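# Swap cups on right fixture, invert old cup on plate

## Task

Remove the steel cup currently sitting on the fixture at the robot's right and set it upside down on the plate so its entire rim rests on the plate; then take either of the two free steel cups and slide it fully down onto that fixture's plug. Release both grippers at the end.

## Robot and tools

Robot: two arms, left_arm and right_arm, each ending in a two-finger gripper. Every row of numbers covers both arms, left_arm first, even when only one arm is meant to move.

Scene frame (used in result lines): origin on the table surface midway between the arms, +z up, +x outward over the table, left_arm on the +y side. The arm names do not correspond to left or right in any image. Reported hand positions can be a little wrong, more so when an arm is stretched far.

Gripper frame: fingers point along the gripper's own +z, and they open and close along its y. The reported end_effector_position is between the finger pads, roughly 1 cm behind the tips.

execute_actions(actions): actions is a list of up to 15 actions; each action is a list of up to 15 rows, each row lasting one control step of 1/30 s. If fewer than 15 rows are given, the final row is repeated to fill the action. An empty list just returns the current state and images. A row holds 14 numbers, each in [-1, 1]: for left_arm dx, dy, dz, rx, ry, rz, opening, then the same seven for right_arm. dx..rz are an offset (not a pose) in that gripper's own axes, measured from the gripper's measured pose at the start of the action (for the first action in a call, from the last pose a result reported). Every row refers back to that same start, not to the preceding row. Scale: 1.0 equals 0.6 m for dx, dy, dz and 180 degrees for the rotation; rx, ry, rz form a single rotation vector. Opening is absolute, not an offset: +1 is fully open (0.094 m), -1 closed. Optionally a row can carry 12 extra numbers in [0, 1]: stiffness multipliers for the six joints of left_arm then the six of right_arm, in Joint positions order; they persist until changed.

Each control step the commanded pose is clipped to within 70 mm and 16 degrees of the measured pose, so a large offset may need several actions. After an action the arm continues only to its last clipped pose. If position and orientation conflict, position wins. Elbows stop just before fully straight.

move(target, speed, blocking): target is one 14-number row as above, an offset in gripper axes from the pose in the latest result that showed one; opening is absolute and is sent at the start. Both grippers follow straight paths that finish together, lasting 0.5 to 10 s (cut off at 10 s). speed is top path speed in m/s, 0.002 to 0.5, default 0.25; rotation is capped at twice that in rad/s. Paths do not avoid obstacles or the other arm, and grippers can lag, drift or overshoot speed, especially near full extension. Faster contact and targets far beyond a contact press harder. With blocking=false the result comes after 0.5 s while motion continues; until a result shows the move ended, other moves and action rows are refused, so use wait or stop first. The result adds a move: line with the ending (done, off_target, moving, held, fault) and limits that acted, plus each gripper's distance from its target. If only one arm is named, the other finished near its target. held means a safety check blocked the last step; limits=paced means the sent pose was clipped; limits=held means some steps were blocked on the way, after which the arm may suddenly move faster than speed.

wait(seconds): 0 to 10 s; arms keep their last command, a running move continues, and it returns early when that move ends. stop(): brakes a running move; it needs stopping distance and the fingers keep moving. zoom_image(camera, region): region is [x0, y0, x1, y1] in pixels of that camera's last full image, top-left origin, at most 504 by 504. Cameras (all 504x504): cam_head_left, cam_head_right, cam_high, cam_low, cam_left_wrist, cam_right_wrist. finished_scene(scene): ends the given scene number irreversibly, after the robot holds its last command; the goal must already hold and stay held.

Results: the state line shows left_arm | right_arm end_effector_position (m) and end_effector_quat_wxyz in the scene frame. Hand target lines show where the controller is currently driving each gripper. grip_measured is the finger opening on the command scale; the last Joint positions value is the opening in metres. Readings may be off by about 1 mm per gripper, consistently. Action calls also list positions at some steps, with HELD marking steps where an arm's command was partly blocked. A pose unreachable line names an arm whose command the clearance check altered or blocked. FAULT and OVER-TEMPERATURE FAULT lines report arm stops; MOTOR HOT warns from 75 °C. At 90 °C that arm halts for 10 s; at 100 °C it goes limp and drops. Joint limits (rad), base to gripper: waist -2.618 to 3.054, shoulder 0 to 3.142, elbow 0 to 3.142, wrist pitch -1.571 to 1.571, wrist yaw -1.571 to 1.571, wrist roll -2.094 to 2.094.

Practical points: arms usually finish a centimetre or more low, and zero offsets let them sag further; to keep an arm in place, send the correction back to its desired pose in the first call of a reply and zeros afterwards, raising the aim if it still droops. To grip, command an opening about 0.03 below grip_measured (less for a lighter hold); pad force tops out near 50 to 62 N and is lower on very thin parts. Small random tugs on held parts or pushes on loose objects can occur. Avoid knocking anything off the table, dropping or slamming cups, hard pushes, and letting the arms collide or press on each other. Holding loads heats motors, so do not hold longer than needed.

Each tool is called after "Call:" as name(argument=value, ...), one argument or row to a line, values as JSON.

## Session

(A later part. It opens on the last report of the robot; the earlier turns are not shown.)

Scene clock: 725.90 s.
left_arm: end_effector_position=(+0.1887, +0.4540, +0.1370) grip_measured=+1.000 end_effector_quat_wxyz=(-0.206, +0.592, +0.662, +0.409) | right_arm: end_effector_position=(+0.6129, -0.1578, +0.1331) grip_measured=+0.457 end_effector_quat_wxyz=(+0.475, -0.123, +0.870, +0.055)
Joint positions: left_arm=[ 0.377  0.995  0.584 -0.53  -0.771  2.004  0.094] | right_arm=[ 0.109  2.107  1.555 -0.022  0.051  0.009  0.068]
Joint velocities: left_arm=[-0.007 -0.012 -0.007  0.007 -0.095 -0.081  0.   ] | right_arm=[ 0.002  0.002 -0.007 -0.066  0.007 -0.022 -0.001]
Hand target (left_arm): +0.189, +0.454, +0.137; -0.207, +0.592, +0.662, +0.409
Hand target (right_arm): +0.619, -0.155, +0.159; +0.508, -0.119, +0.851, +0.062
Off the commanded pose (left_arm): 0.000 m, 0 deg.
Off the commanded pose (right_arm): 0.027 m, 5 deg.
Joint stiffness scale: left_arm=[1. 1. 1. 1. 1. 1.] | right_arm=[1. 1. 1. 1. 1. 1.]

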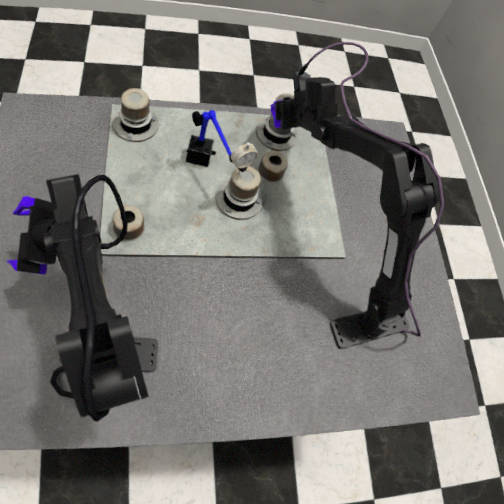

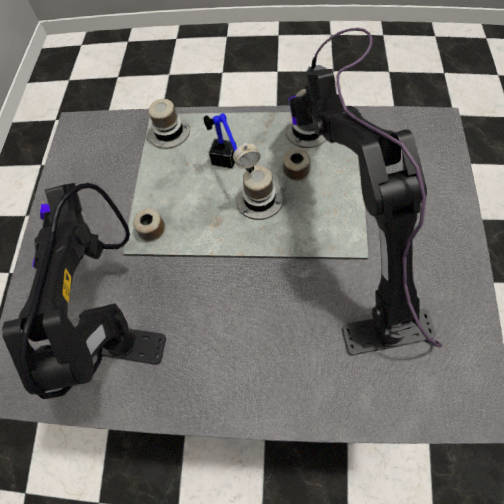

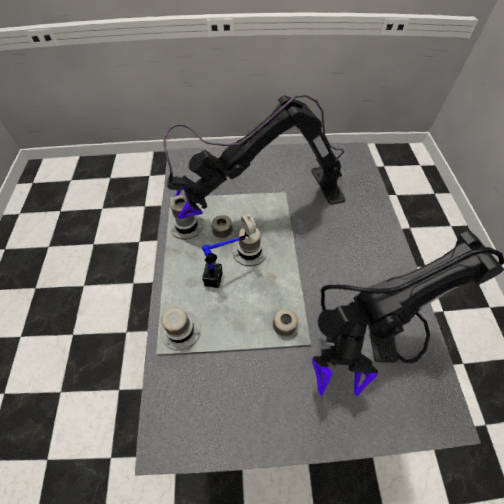

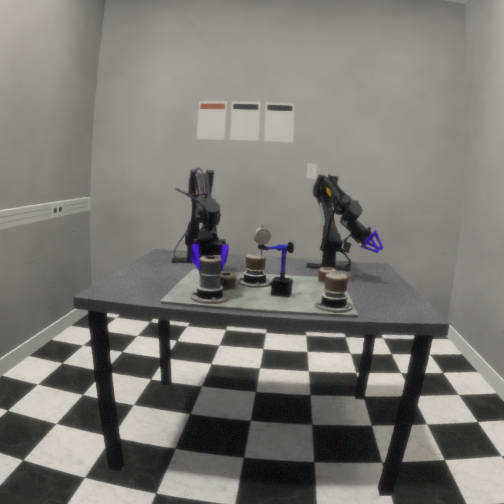

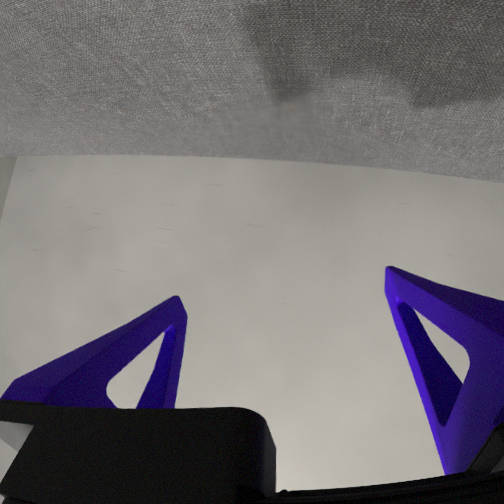

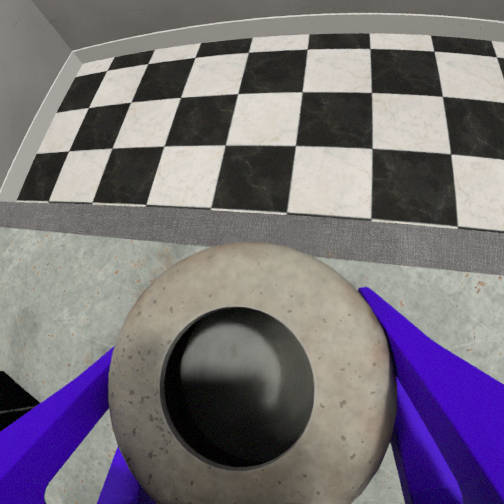

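Call:
execute_actions(
  actions=[
    [[0,0,0,0,0,0,1,-0.0380,0.0020,-0.0065,-0.0008,-0.0258,0.0016,0.425],[0,0,0,0,0,0,1,-0.0374,0.0020,-0.0056,-0.0008,-0.0267,0.0016,0.425],[0,0,0,0,0,0,1,-0.0368,0.0021,-0.0047,-0.0008,-0.0277,0.0017,0.425],[0,0,0,0,0,0,1,-0.0362,0.0021,-0.0039,-0.0008,-0.0286,0.0017,0.425],[0,0,0,0,0,0,1,-0.0356,0.0022,-0.0030,-0.0008,-0.0296,0.0018,0.425],[0,0,0,0,0,0,1,-0.0350,0.0022,-0.0021,-0.0008,-0.0306,0.0018,0.425],[0,0,0,0,0,0,1,-0.0344,0.0022,-0.0012,-0.0008,-0.0315,0.0019,0.425],[0,0,0,0,0,0,1,-0.0338,0.0023,-0.0003,-0.0008,-0.0325,0.0019,0.425],[0,0,0,0,0,0,1,-0.0333,0.0023,0.0005,-0.0008,-0.0334,0.0020,0.425],[0,0,0,0,0,0,1,-0.0316,0.0024,0.0014,-0.0008,-0.0336,0.0020,0.425],[0,0,0,0,0,0,1,-0.0293,0.0024,0.0023,-0.0008,-0.0331,0.0020,0.425],[0,0,0,0,0,0,1,-0.0262,0.0024,0.0032,-0.0008,-0.0321,0.0019,0.425]],
  ],
)

Scene clock: 749.00 s.
left_arm: end_effector_position=(+0.1888, +0.4540, +0.1369) grip_measured=+1.000 end_effector_quat_wxyz=(-0.206, +0.593, +0.662, +0.409) | right_arm: end_effector_position=(+0.6131, -0.1577, +0.1182) grip_measured=+0.457 end_effector_quat_wxyz=(+0.480, -0.122, +0.867, +0.057)
Joint positions: left_arm=[ 0.377  0.995  0.584 -0.53  -0.771  2.004  0.094] | right_arm=[0.109 2.125 1.51  0.052 0.05  0.009 0.068]
Joint velocities: left_arm=[-0.002  0.012  0.002 -0.066 -0.022 -0.007  0.   ] | right_arm=[-0.017  0.037 -0.032  0.11   0.051 -0.037 -0.001]
Hand target (left_arm): +0.189, +0.454, +0.137; -0.206, +0.592, +0.662, +0.409
Hand target (right_arm): +0.621, -0.154, +0.146; +0.517, -0.118, +0.845, +0.064
Off the commanded pose (left_arm): 0.000 m, 0 deg.
Off the commanded pose (right_arm): 0.029 m, 5 deg.
Joint stiffness scale: left_arm=[1. 1. 1. 1. 1. 1.] | right_arm=[1. 1. 1. 1. 1. 1.]
Step readings (end_effector_position):
0: left_arm (+0.1887, +0.4540, +0.1370) | right_arm (+0.6129, -0.1578, +0.1331)
1: left_arm (+0.1887, +0.4540, +0.1370) | right_arm (+0.6129, -0.1578, +0.1330)
2: left_arm (+0.1888, +0.4540, +0.1369) | right_arm (+0.6130, -0.1578, +0.1328)
4: left_arm (+0.1888, +0.4540, +0.1369) | right_arm (+0.6128, -0.1579, +0.1317)
8: left_arm (+0.1888, +0.4540, +0.1369) | right_arm (+0.6129, -0.1577, +0.1269)
15: end_effector_position above

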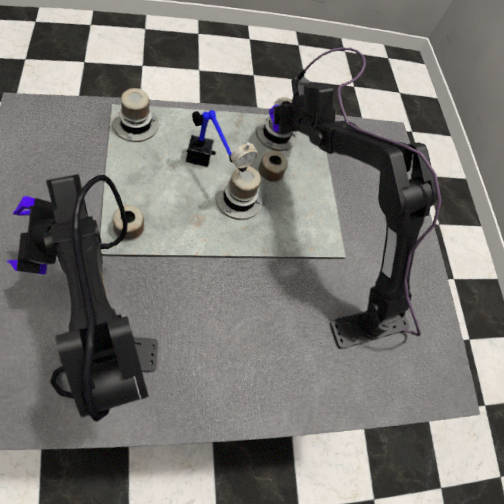

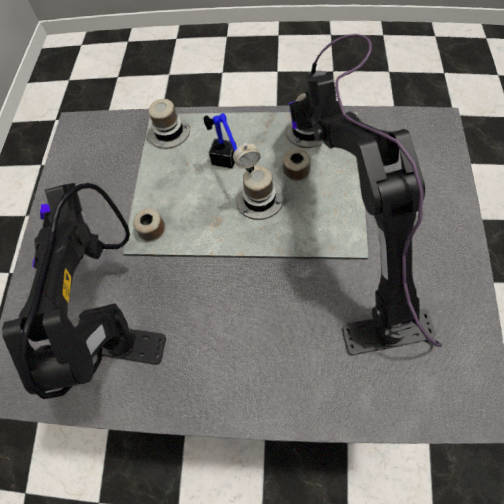

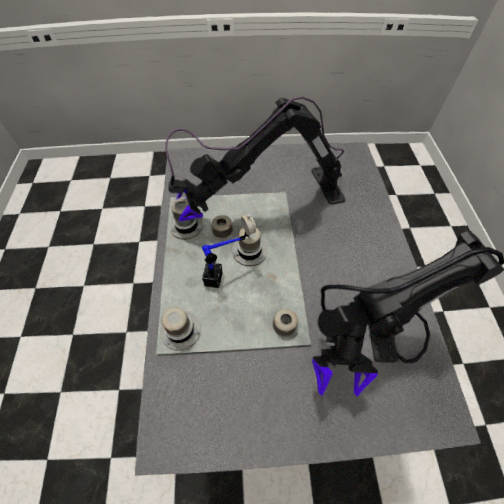

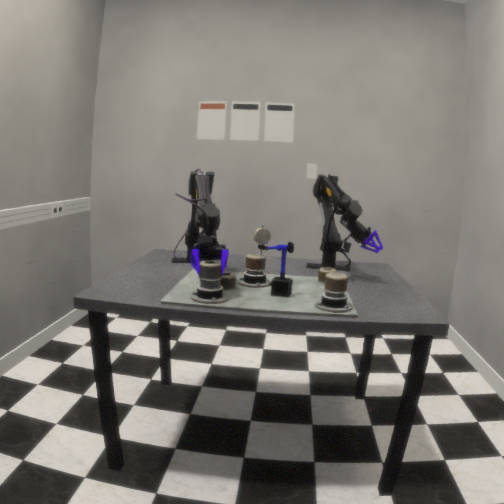

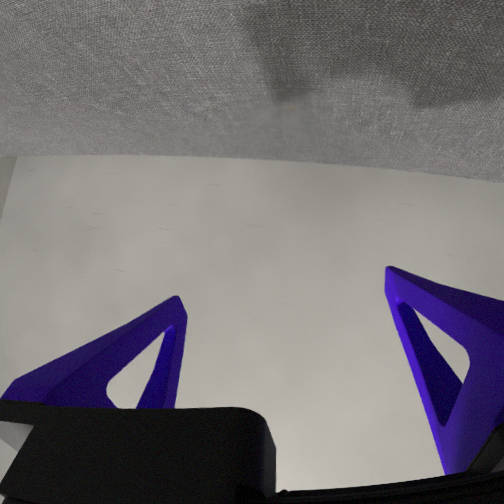

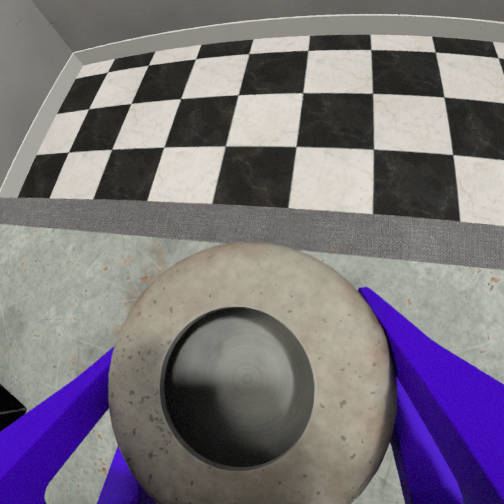

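Call:
execute_actions(
  actions=[
    [[0,0,0,0,0,0,1,-0.0365,0.0020,-0.0054,-0.0008,-0.0258,0.0016,0.425],[0,0,0,0,0,0,1,-0.0355,0.0021,-0.0044,-0.0008,-0.0263,0.0016,0.425],[0,0,0,0,0,0,1,-0.0344,0.0021,-0.0033,-0.0008,-0.0267,0.0016,0.425],[0,0,0,0,0,0,1,-0.0333,0.0022,-0.0024,-0.0008,-0.0272,0.0017,0.425],[0,0,0,0,0,0,1,-0.0322,0.0022,-0.0014,-0.0008,-0.0277,0.0017,0.425],[0,0,0,0,0,0,1,-0.0311,0.0023,-0.0005,-0.0008,-0.0281,0.0017,0.425],[0,0,0,0,0,0,1,-0.0300,0.0023,0.0005,-0.0008,-0.0286,0.0017,0.425],[0,0,0,0,0,0,1,-0.0290,0.0023,0.0015,-0.0008,-0.0290,0.0017,0.425],[0,0,0,0,0,0,1,-0.0272,0.0024,0.0024,-0.0008,-0.0290,0.0017,0.425],[0,0,0,0,0,0,1,-0.0246,0.0024,0.0035,-0.0008,-0.0282,0.0017,0.425],[0,0,0,0,0,0,1,-0.0212,0.0024,0.0045,-0.0008,-0.0269,0.0016,0.425],[0,0,0,0,0,0,1,-0.0178,0.0024,0.0055,-0.0008,-0.0256,0.0016,0.425],[0,0,0,0,0,0,1,-0.0145,0.0025,0.0066,-0.0008,-0.0243,0.0015,0.425]],
  ],
)

Scene clock: 767.80 s.
left_arm: end_effector_position=(+0.1888, +0.4539, +0.1369) grip_measured=+1.000 end_effector_quat_wxyz=(-0.206, +0.593, +0.662, +0.409) | right_arm: end_effector_position=(+0.6137, -0.1574, +0.1045) grip_measured=+0.457 end_effector_quat_wxyz=(+0.484, -0.122, +0.864, +0.057)
Joint positions: left_arm=[ 0.377  0.995  0.584 -0.53  -0.77   2.004  0.094] | right_arm=[0.109 2.146 1.476 0.118 0.05  0.008 0.068]
Joint velocities: left_arm=[-0.027  0.007  0.012 -0.037 -0.066 -0.007  0.   ] | right_arm=[-0.012 -0.007 -0.037  0.022  0.007  0.081  0.   ]
Hand target (left_arm): +0.189, +0.454, +0.137; -0.206, +0.593, +0.662, +0.409
Hand target (right_arm): +0.620, -0.154, +0.124; +0.512, -0.119, +0.848, +0.063
Off the commanded pose (left_arm): 0.000 m, 0 deg.
Off the commanded pose (right_arm): 0.020 m, 4 deg.
Joint stiffness scale: left_arm=[1. 1. 1. 1. 1. 1.] | right_arm=[1. 1. 1. 1. 1. 1.]
Step readings (end_effector_position):
0: left_arm (+0.1888, +0.4540, +0.1369) | right_arm (+0.6132, -0.1576, +0.1181)
1: left_arm (+0.1888, +0.4540, +0.1369) | right_arm (+0.6132, -0.1577, +0.1179)
2: left_arm (+0.1888, +0.4539, +0.1369) | right_arm (+0.6131, -0.1577, +0.1175)
4: left_arm (+0.1888, +0.4539, +0.1369) | right_arm (+0.6130, -0.1577, +0.1162)
8: left_arm (+0.1888, +0.4539, +0.1369) | right_arm (+0.6132, -0.1576, +0.1101)
15: end_effector_position above

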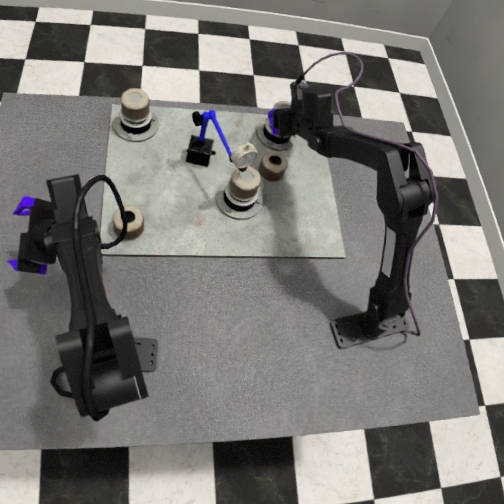

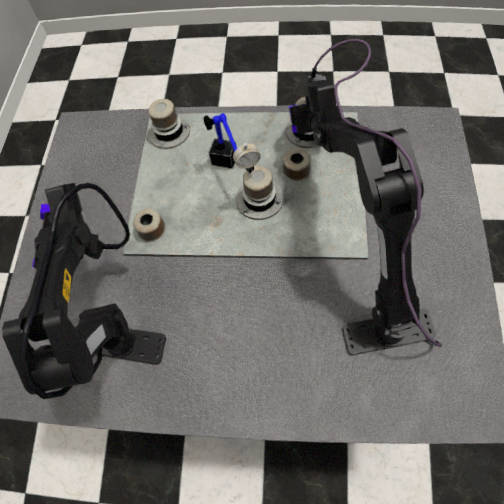

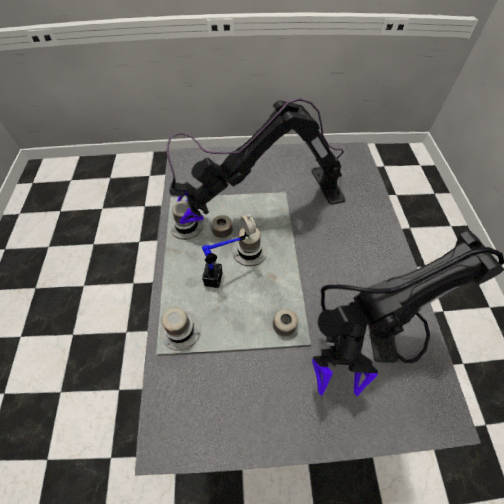

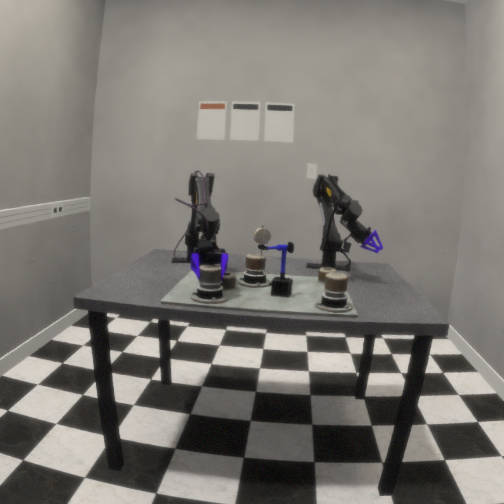

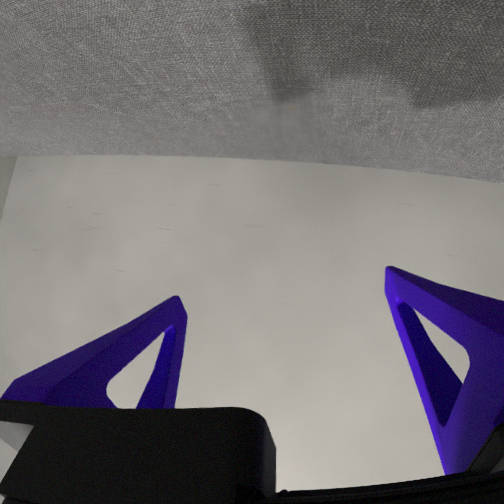

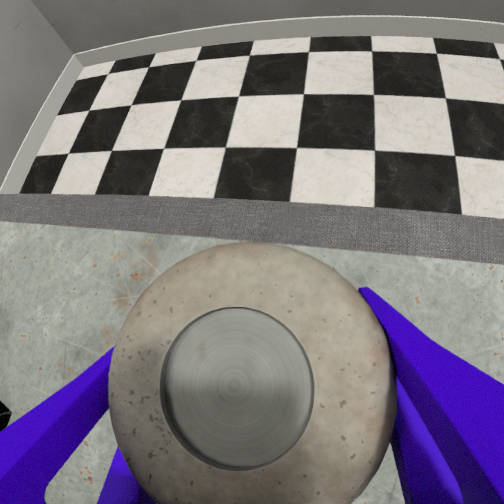

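Call:
execute_actions(
  actions=[
    [[0,0,0,0,0,0,1,-0.0317,0.0015,-0.0071,-0.0005,-0.0185,0.0012,0.425],[0,0,0,0,0,0,1,-0.0276,0.001,-0.0071,-0.0003,-0.0153,0.0010,0.425],[0,0,0,0,0,0,1,-0.0234,0.0005,-0.0071,-0.0002,-0.0121,0.0008,0.425],[0,0,0,0,0,0,1,-0.0201,0,-0.0071,0,-0.0095,0.0005,0.43],[0,0,0,0,0,0,1,-0.0201,0,-0.0071,0,-0.0095,0.0005,0.445],[0,0,0,0,0,0,1,-0.0201,0,-0.0071,0,-0.0095,0.0005,0.46],[0,0,0,0,0,0,1,-0.0201,0,-0.0071,0,-0.0095,0.0005,0.48],[0,0,0,0,0,0,1,-0.0201,0,-0.0071,0,-0.0095,0.0005,0.51],[0,0,0,0,0,0,1,-0.0201,0,-0.0071,0,-0.0095,0.0005,0.55],[0,0,0,0,0,0,1,-0.0201,0,-0.0071,0,-0.0095,0.0005,0.6],[0,0,0,0,0,0,1,-0.0201,0,-0.0071,0,-0.0095,0.0005,0.65],[0,0,0,0,0,0,1,-0.0201,0,-0.0071,0,-0.0095,0.0005,0.7],[0,0,0,0,0,0,1,-0.0201,0,-0.0071,0,-0.0095,0.0005,0.75],[0,0,0,0,0,0,1,-0.0201,0,-0.0071,0,-0.0095,0.0005,0.8],[0,0,0,0,0,0,1,-0.0201,0,-0.0071,0,-0.0095,0.0005,0.85]],
  ],
)

Call:
zoom_image(
  camera="cam_low",
  region=[160, 200, 270, 310],
)

Scene clock: 780.53 s.
left_arm: end_effector_position=(+0.1889, +0.4539, +0.1368) grip_measured=+1.000 end_effector_quat_wxyz=(-0.206, +0.593, +0.662, +0.409) | right_arm: end_effector_position=(+0.6135, -0.1575, +0.1041) grip_measured=+0.825 end_effector_quat_wxyz=(+0.484, -0.122, +0.865, +0.057)
Joint positions: left_arm=[ 0.377  0.995  0.584 -0.53  -0.77   2.004  0.094] | right_arm=[0.109 2.146 1.474 0.119 0.05  0.008 0.086]
Joint velocities: left_arm=[ 0.002  0.012  0.002 -0.154 -0.037  0.007  0.   ] | right_arm=[-0.007 -0.007 -0.007  0.007 -0.007 -0.066  0.044]
Hand target (left_arm): +0.189, +0.454, +0.137; -0.206, +0.593, +0.662, +0.409
Hand target (right_arm): +0.616, -0.157, +0.117; +0.497, -0.120, +0.857, +0.059
Off the commanded pose (left_arm): 0.000 m, 0 deg.
Off the commanded pose (right_arm): 0.013 m, 2 deg.
Joint stiffness scale: left_arm=[1. 1. 1. 1. 1. 1.] | right_arm=[1. 1. 1. 1. 1. 1.]
Step readings (end_effector_position):
0: left_arm (+0.1888, +0.4539, +0.1369) | right_arm (+0.6137, -0.1574, +0.1045)
1: left_arm (+0.1888, +0.4539, +0.1369) | right_arm (+0.6137, -0.1574, +0.1045)
2: left_arm (+0.1888, +0.4539, +0.1369) | right_arm (+0.6137, -0.1574, +0.1045)
4: left_arm (+0.1889, +0.4539, +0.1368) | right_arm (+0.6135, -0.1575, +0.1041)
8: left_arm (+0.1889, +0.4539, +0.1368) | right_arm (+0.6135, -0.1575, +0.1041)
15: end_effector_position above

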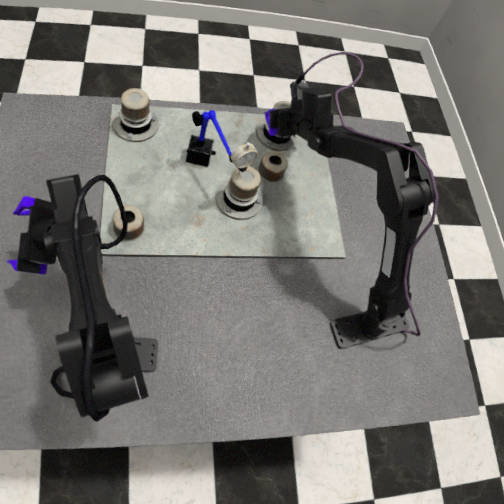

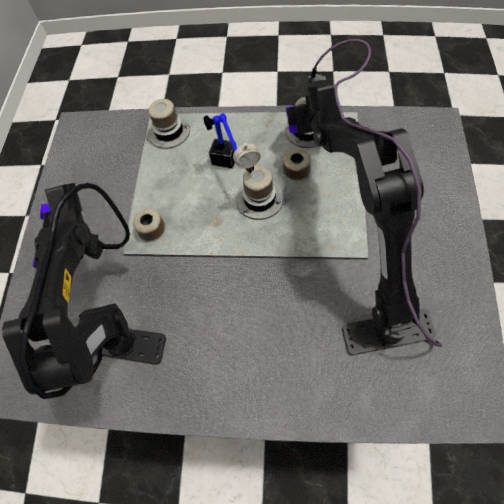

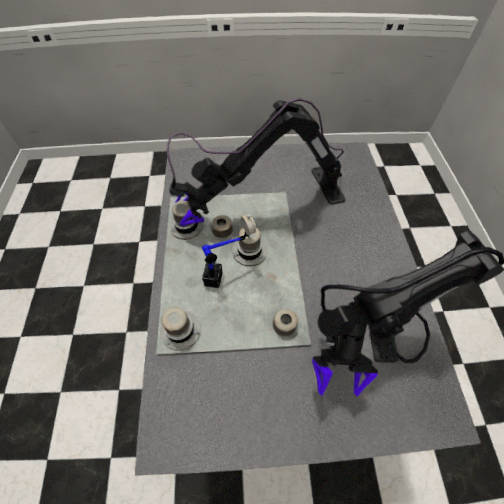

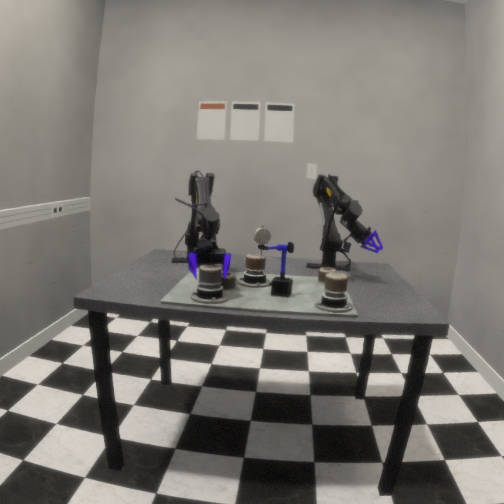

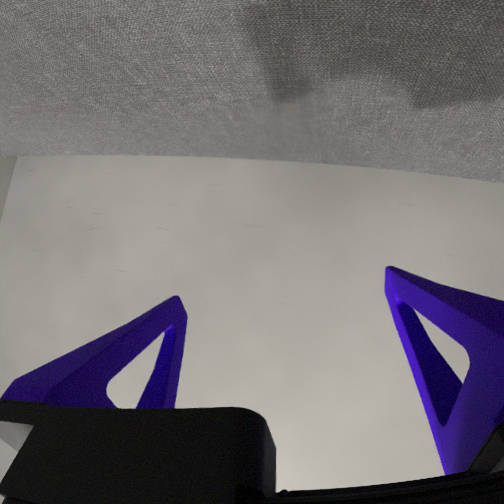

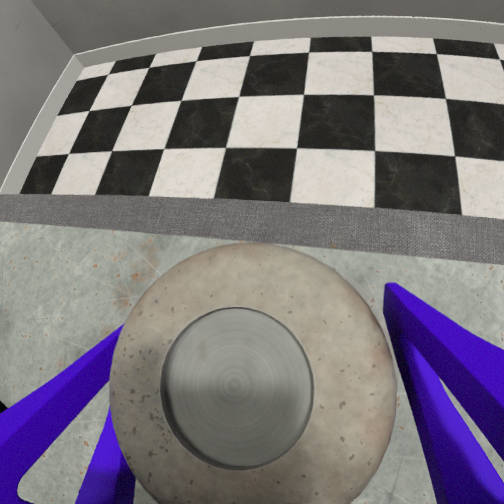

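Region (160, 200, 270, 310) of cam_low's 504x504 image, scaled by 4.582, with more detail than that image has.

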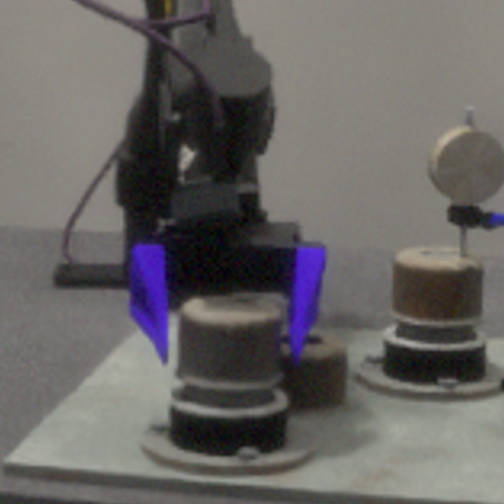

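Call:
execute_actions(
  actions=[
    [[0,0,0,0,0,0,1,-0.026,0,-0.012,0,-0.0105,0.0005,0.9],[0,0,0,0,0,0,1,-0.032,0,-0.018,0,-0.0115,0.0005,0.9],[0,0,0,0,0,0,1,-0.038,0,-0.024,0,-0.0125,0.0006,0.9],[0,0,0,0,0,0,1,-0.044,0,-0.030,0,-0.0135,0.0006,0.9],[0,0,0,0,0,0,1,-0.050,0,-0.036,0,-0.0145,0.0007,0.9],[0,0,0,0,0,0,1,-0.056,-0.001,-0.042,0,-0.015,0.0007,0.9],[0,0,0,0,0,0,1,-0.062,-0.001,-0.049,0,-0.015,0.0007,0.9],[0,0,0,0,0,0,1,-0.068,-0.002,-0.056,0,-0.015,0.0007,0.9],[0,0,0,0,0,0,1,-0.074,-0.002,-0.063,0,-0.015,0.0007,0.9],[0,0,0,0,0,0,1,-0.080,-0.002,-0.070,0,-0.015,0.0007,0.9],[0,0,0,0,0,0,1,-0.086,-0.003,-0.077,0,-0.015,0.0007,0.9],[0,0,0,0,0,0,1,-0.092,-0.003,-0.084,0,-0.015,0.0007,0.9],[0,0,0,0,0,0,1,-0.097,-0.003,-0.090,0,-0.015,0.0007,0.9],[0,0,0,0,0,0,1,-0.101,-0.004,-0.095,0,-0.015,0.0007,0.9],[0,0,0,0,0,0,1,-0.104,-0.004,-0.098,0,-0.015,0.0007,0.9]],
  ],
)

Scene clock: 787.23 s.
left_arm: end_effector_position=(+0.1889, +0.4539, +0.1368) grip_measured=+1.000 end_effector_quat_wxyz=(-0.206, +0.593, +0.662, +0.409) | right_arm: end_effector_position=(+0.5983, -0.1625, +0.1576) grip_measured=+0.897 end_effector_quat_wxyz=(+0.492, -0.121, +0.860, +0.059)
Joint positions: left_arm=[ 0.377  0.995  0.584 -0.53  -0.77   2.004  0.094] | right_arm=[0.109 2.013 1.478 0.001 0.05  0.008 0.089]
Joint velocities: left_arm=[-0.007 -0.007 -0.002  0.037  0.022 -0.007  0.   ] | right_arm=[-0.002 -0.295  0.11  -0.3    0.037 -0.051  0.001]
Hand target (left_arm): +0.189, +0.454, +0.137; -0.206, +0.593, +0.662, +0.409
Hand target (right_arm): +0.598, -0.163, +0.188; +0.506, -0.120, +0.852, +0.061
Off the commanded pose (left_arm): 0.000 m, 0 deg.
Off the commanded pose (right_arm): 0.031 m, 2 deg.
Joint stiffness scale: left_arm=[1. 1. 1. 1. 1. 1.] | right_arm=[1. 1. 1. 1. 1. 1.]
Step readings (end_effector_position):
0: left_arm (+0.1889, +0.4539, +0.1368) | right_arm (+0.6135, -0.1575, +0.1041)
1: left_arm (+0.1889, +0.4539, +0.1368) | right_arm (+0.6135, -0.1575, +0.1041)
2: left_arm (+0.1889, +0.4539, +0.1368) | right_arm (+0.6134, -0.1575, +0.1039)
4: left_arm (+0.1889, +0.4539, +0.1368) | right_arm (+0.6125, -0.1578, +0.1046)
8: left_arm (+0.1889, +0.4539, +0.1368) | right_arm (+0.6086, -0.1591, +0.1161)
15: end_effector_position above

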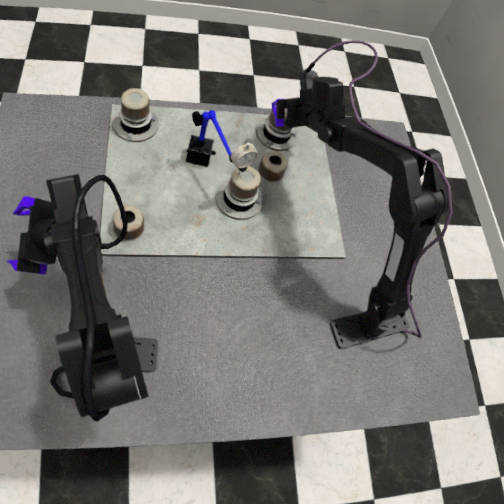

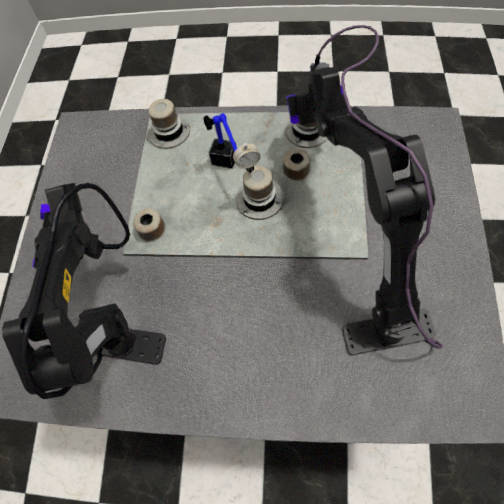

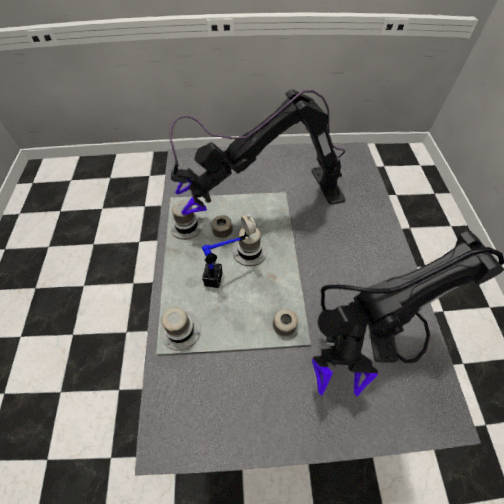

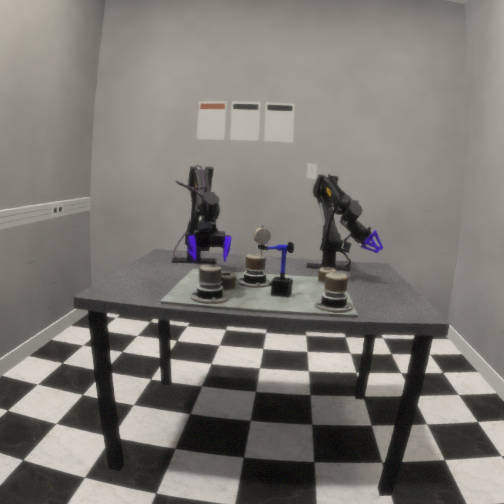

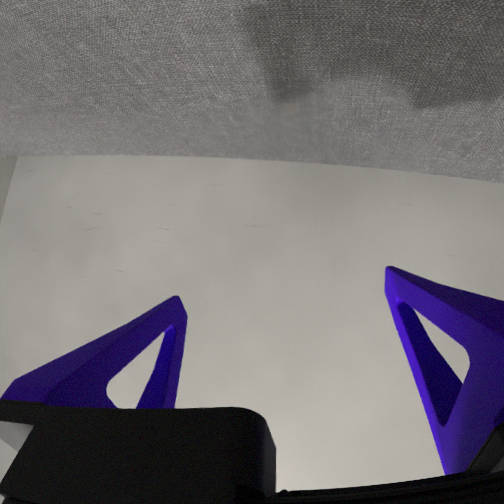

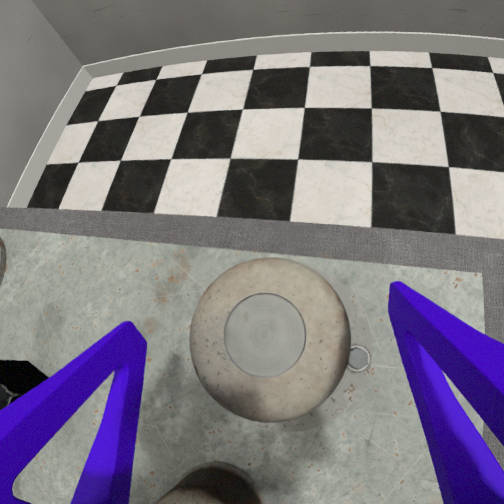

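Call:
zoom_image(
  camera="cam_high",
  region=[150, 170, 290, 310],
)

Call:
zoom_image(
  camera="cam_low",
  region=[160, 210, 370, 320],
)

Region (150, 170, 290, 310) of cam_high's 504x504 image, scaled by 3.600, with more detail than that image has.

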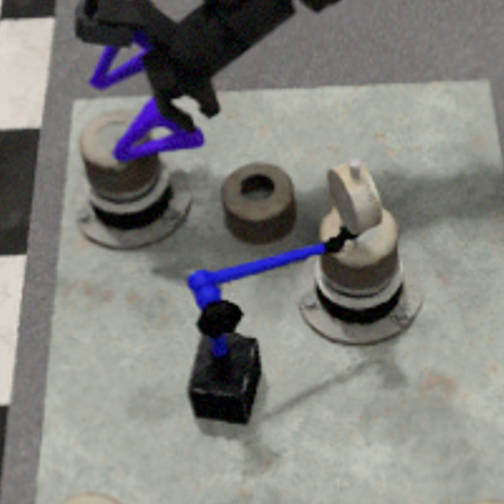

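Region (160, 210, 370, 320) of cam_low's 504x504 image, scaled by 2.400, with more detail than that image has; it fills the top 264 rows of this view, and the rest is white.

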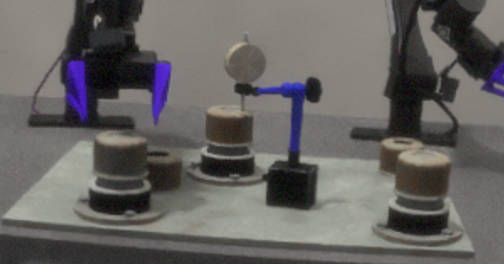

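The cup is fully seated on the plug, the removed cup stands mouth down on the plate, and the gripper is clear.

Call:
finished_scene(
  scene=2,
)

The scene is finished: the task was done.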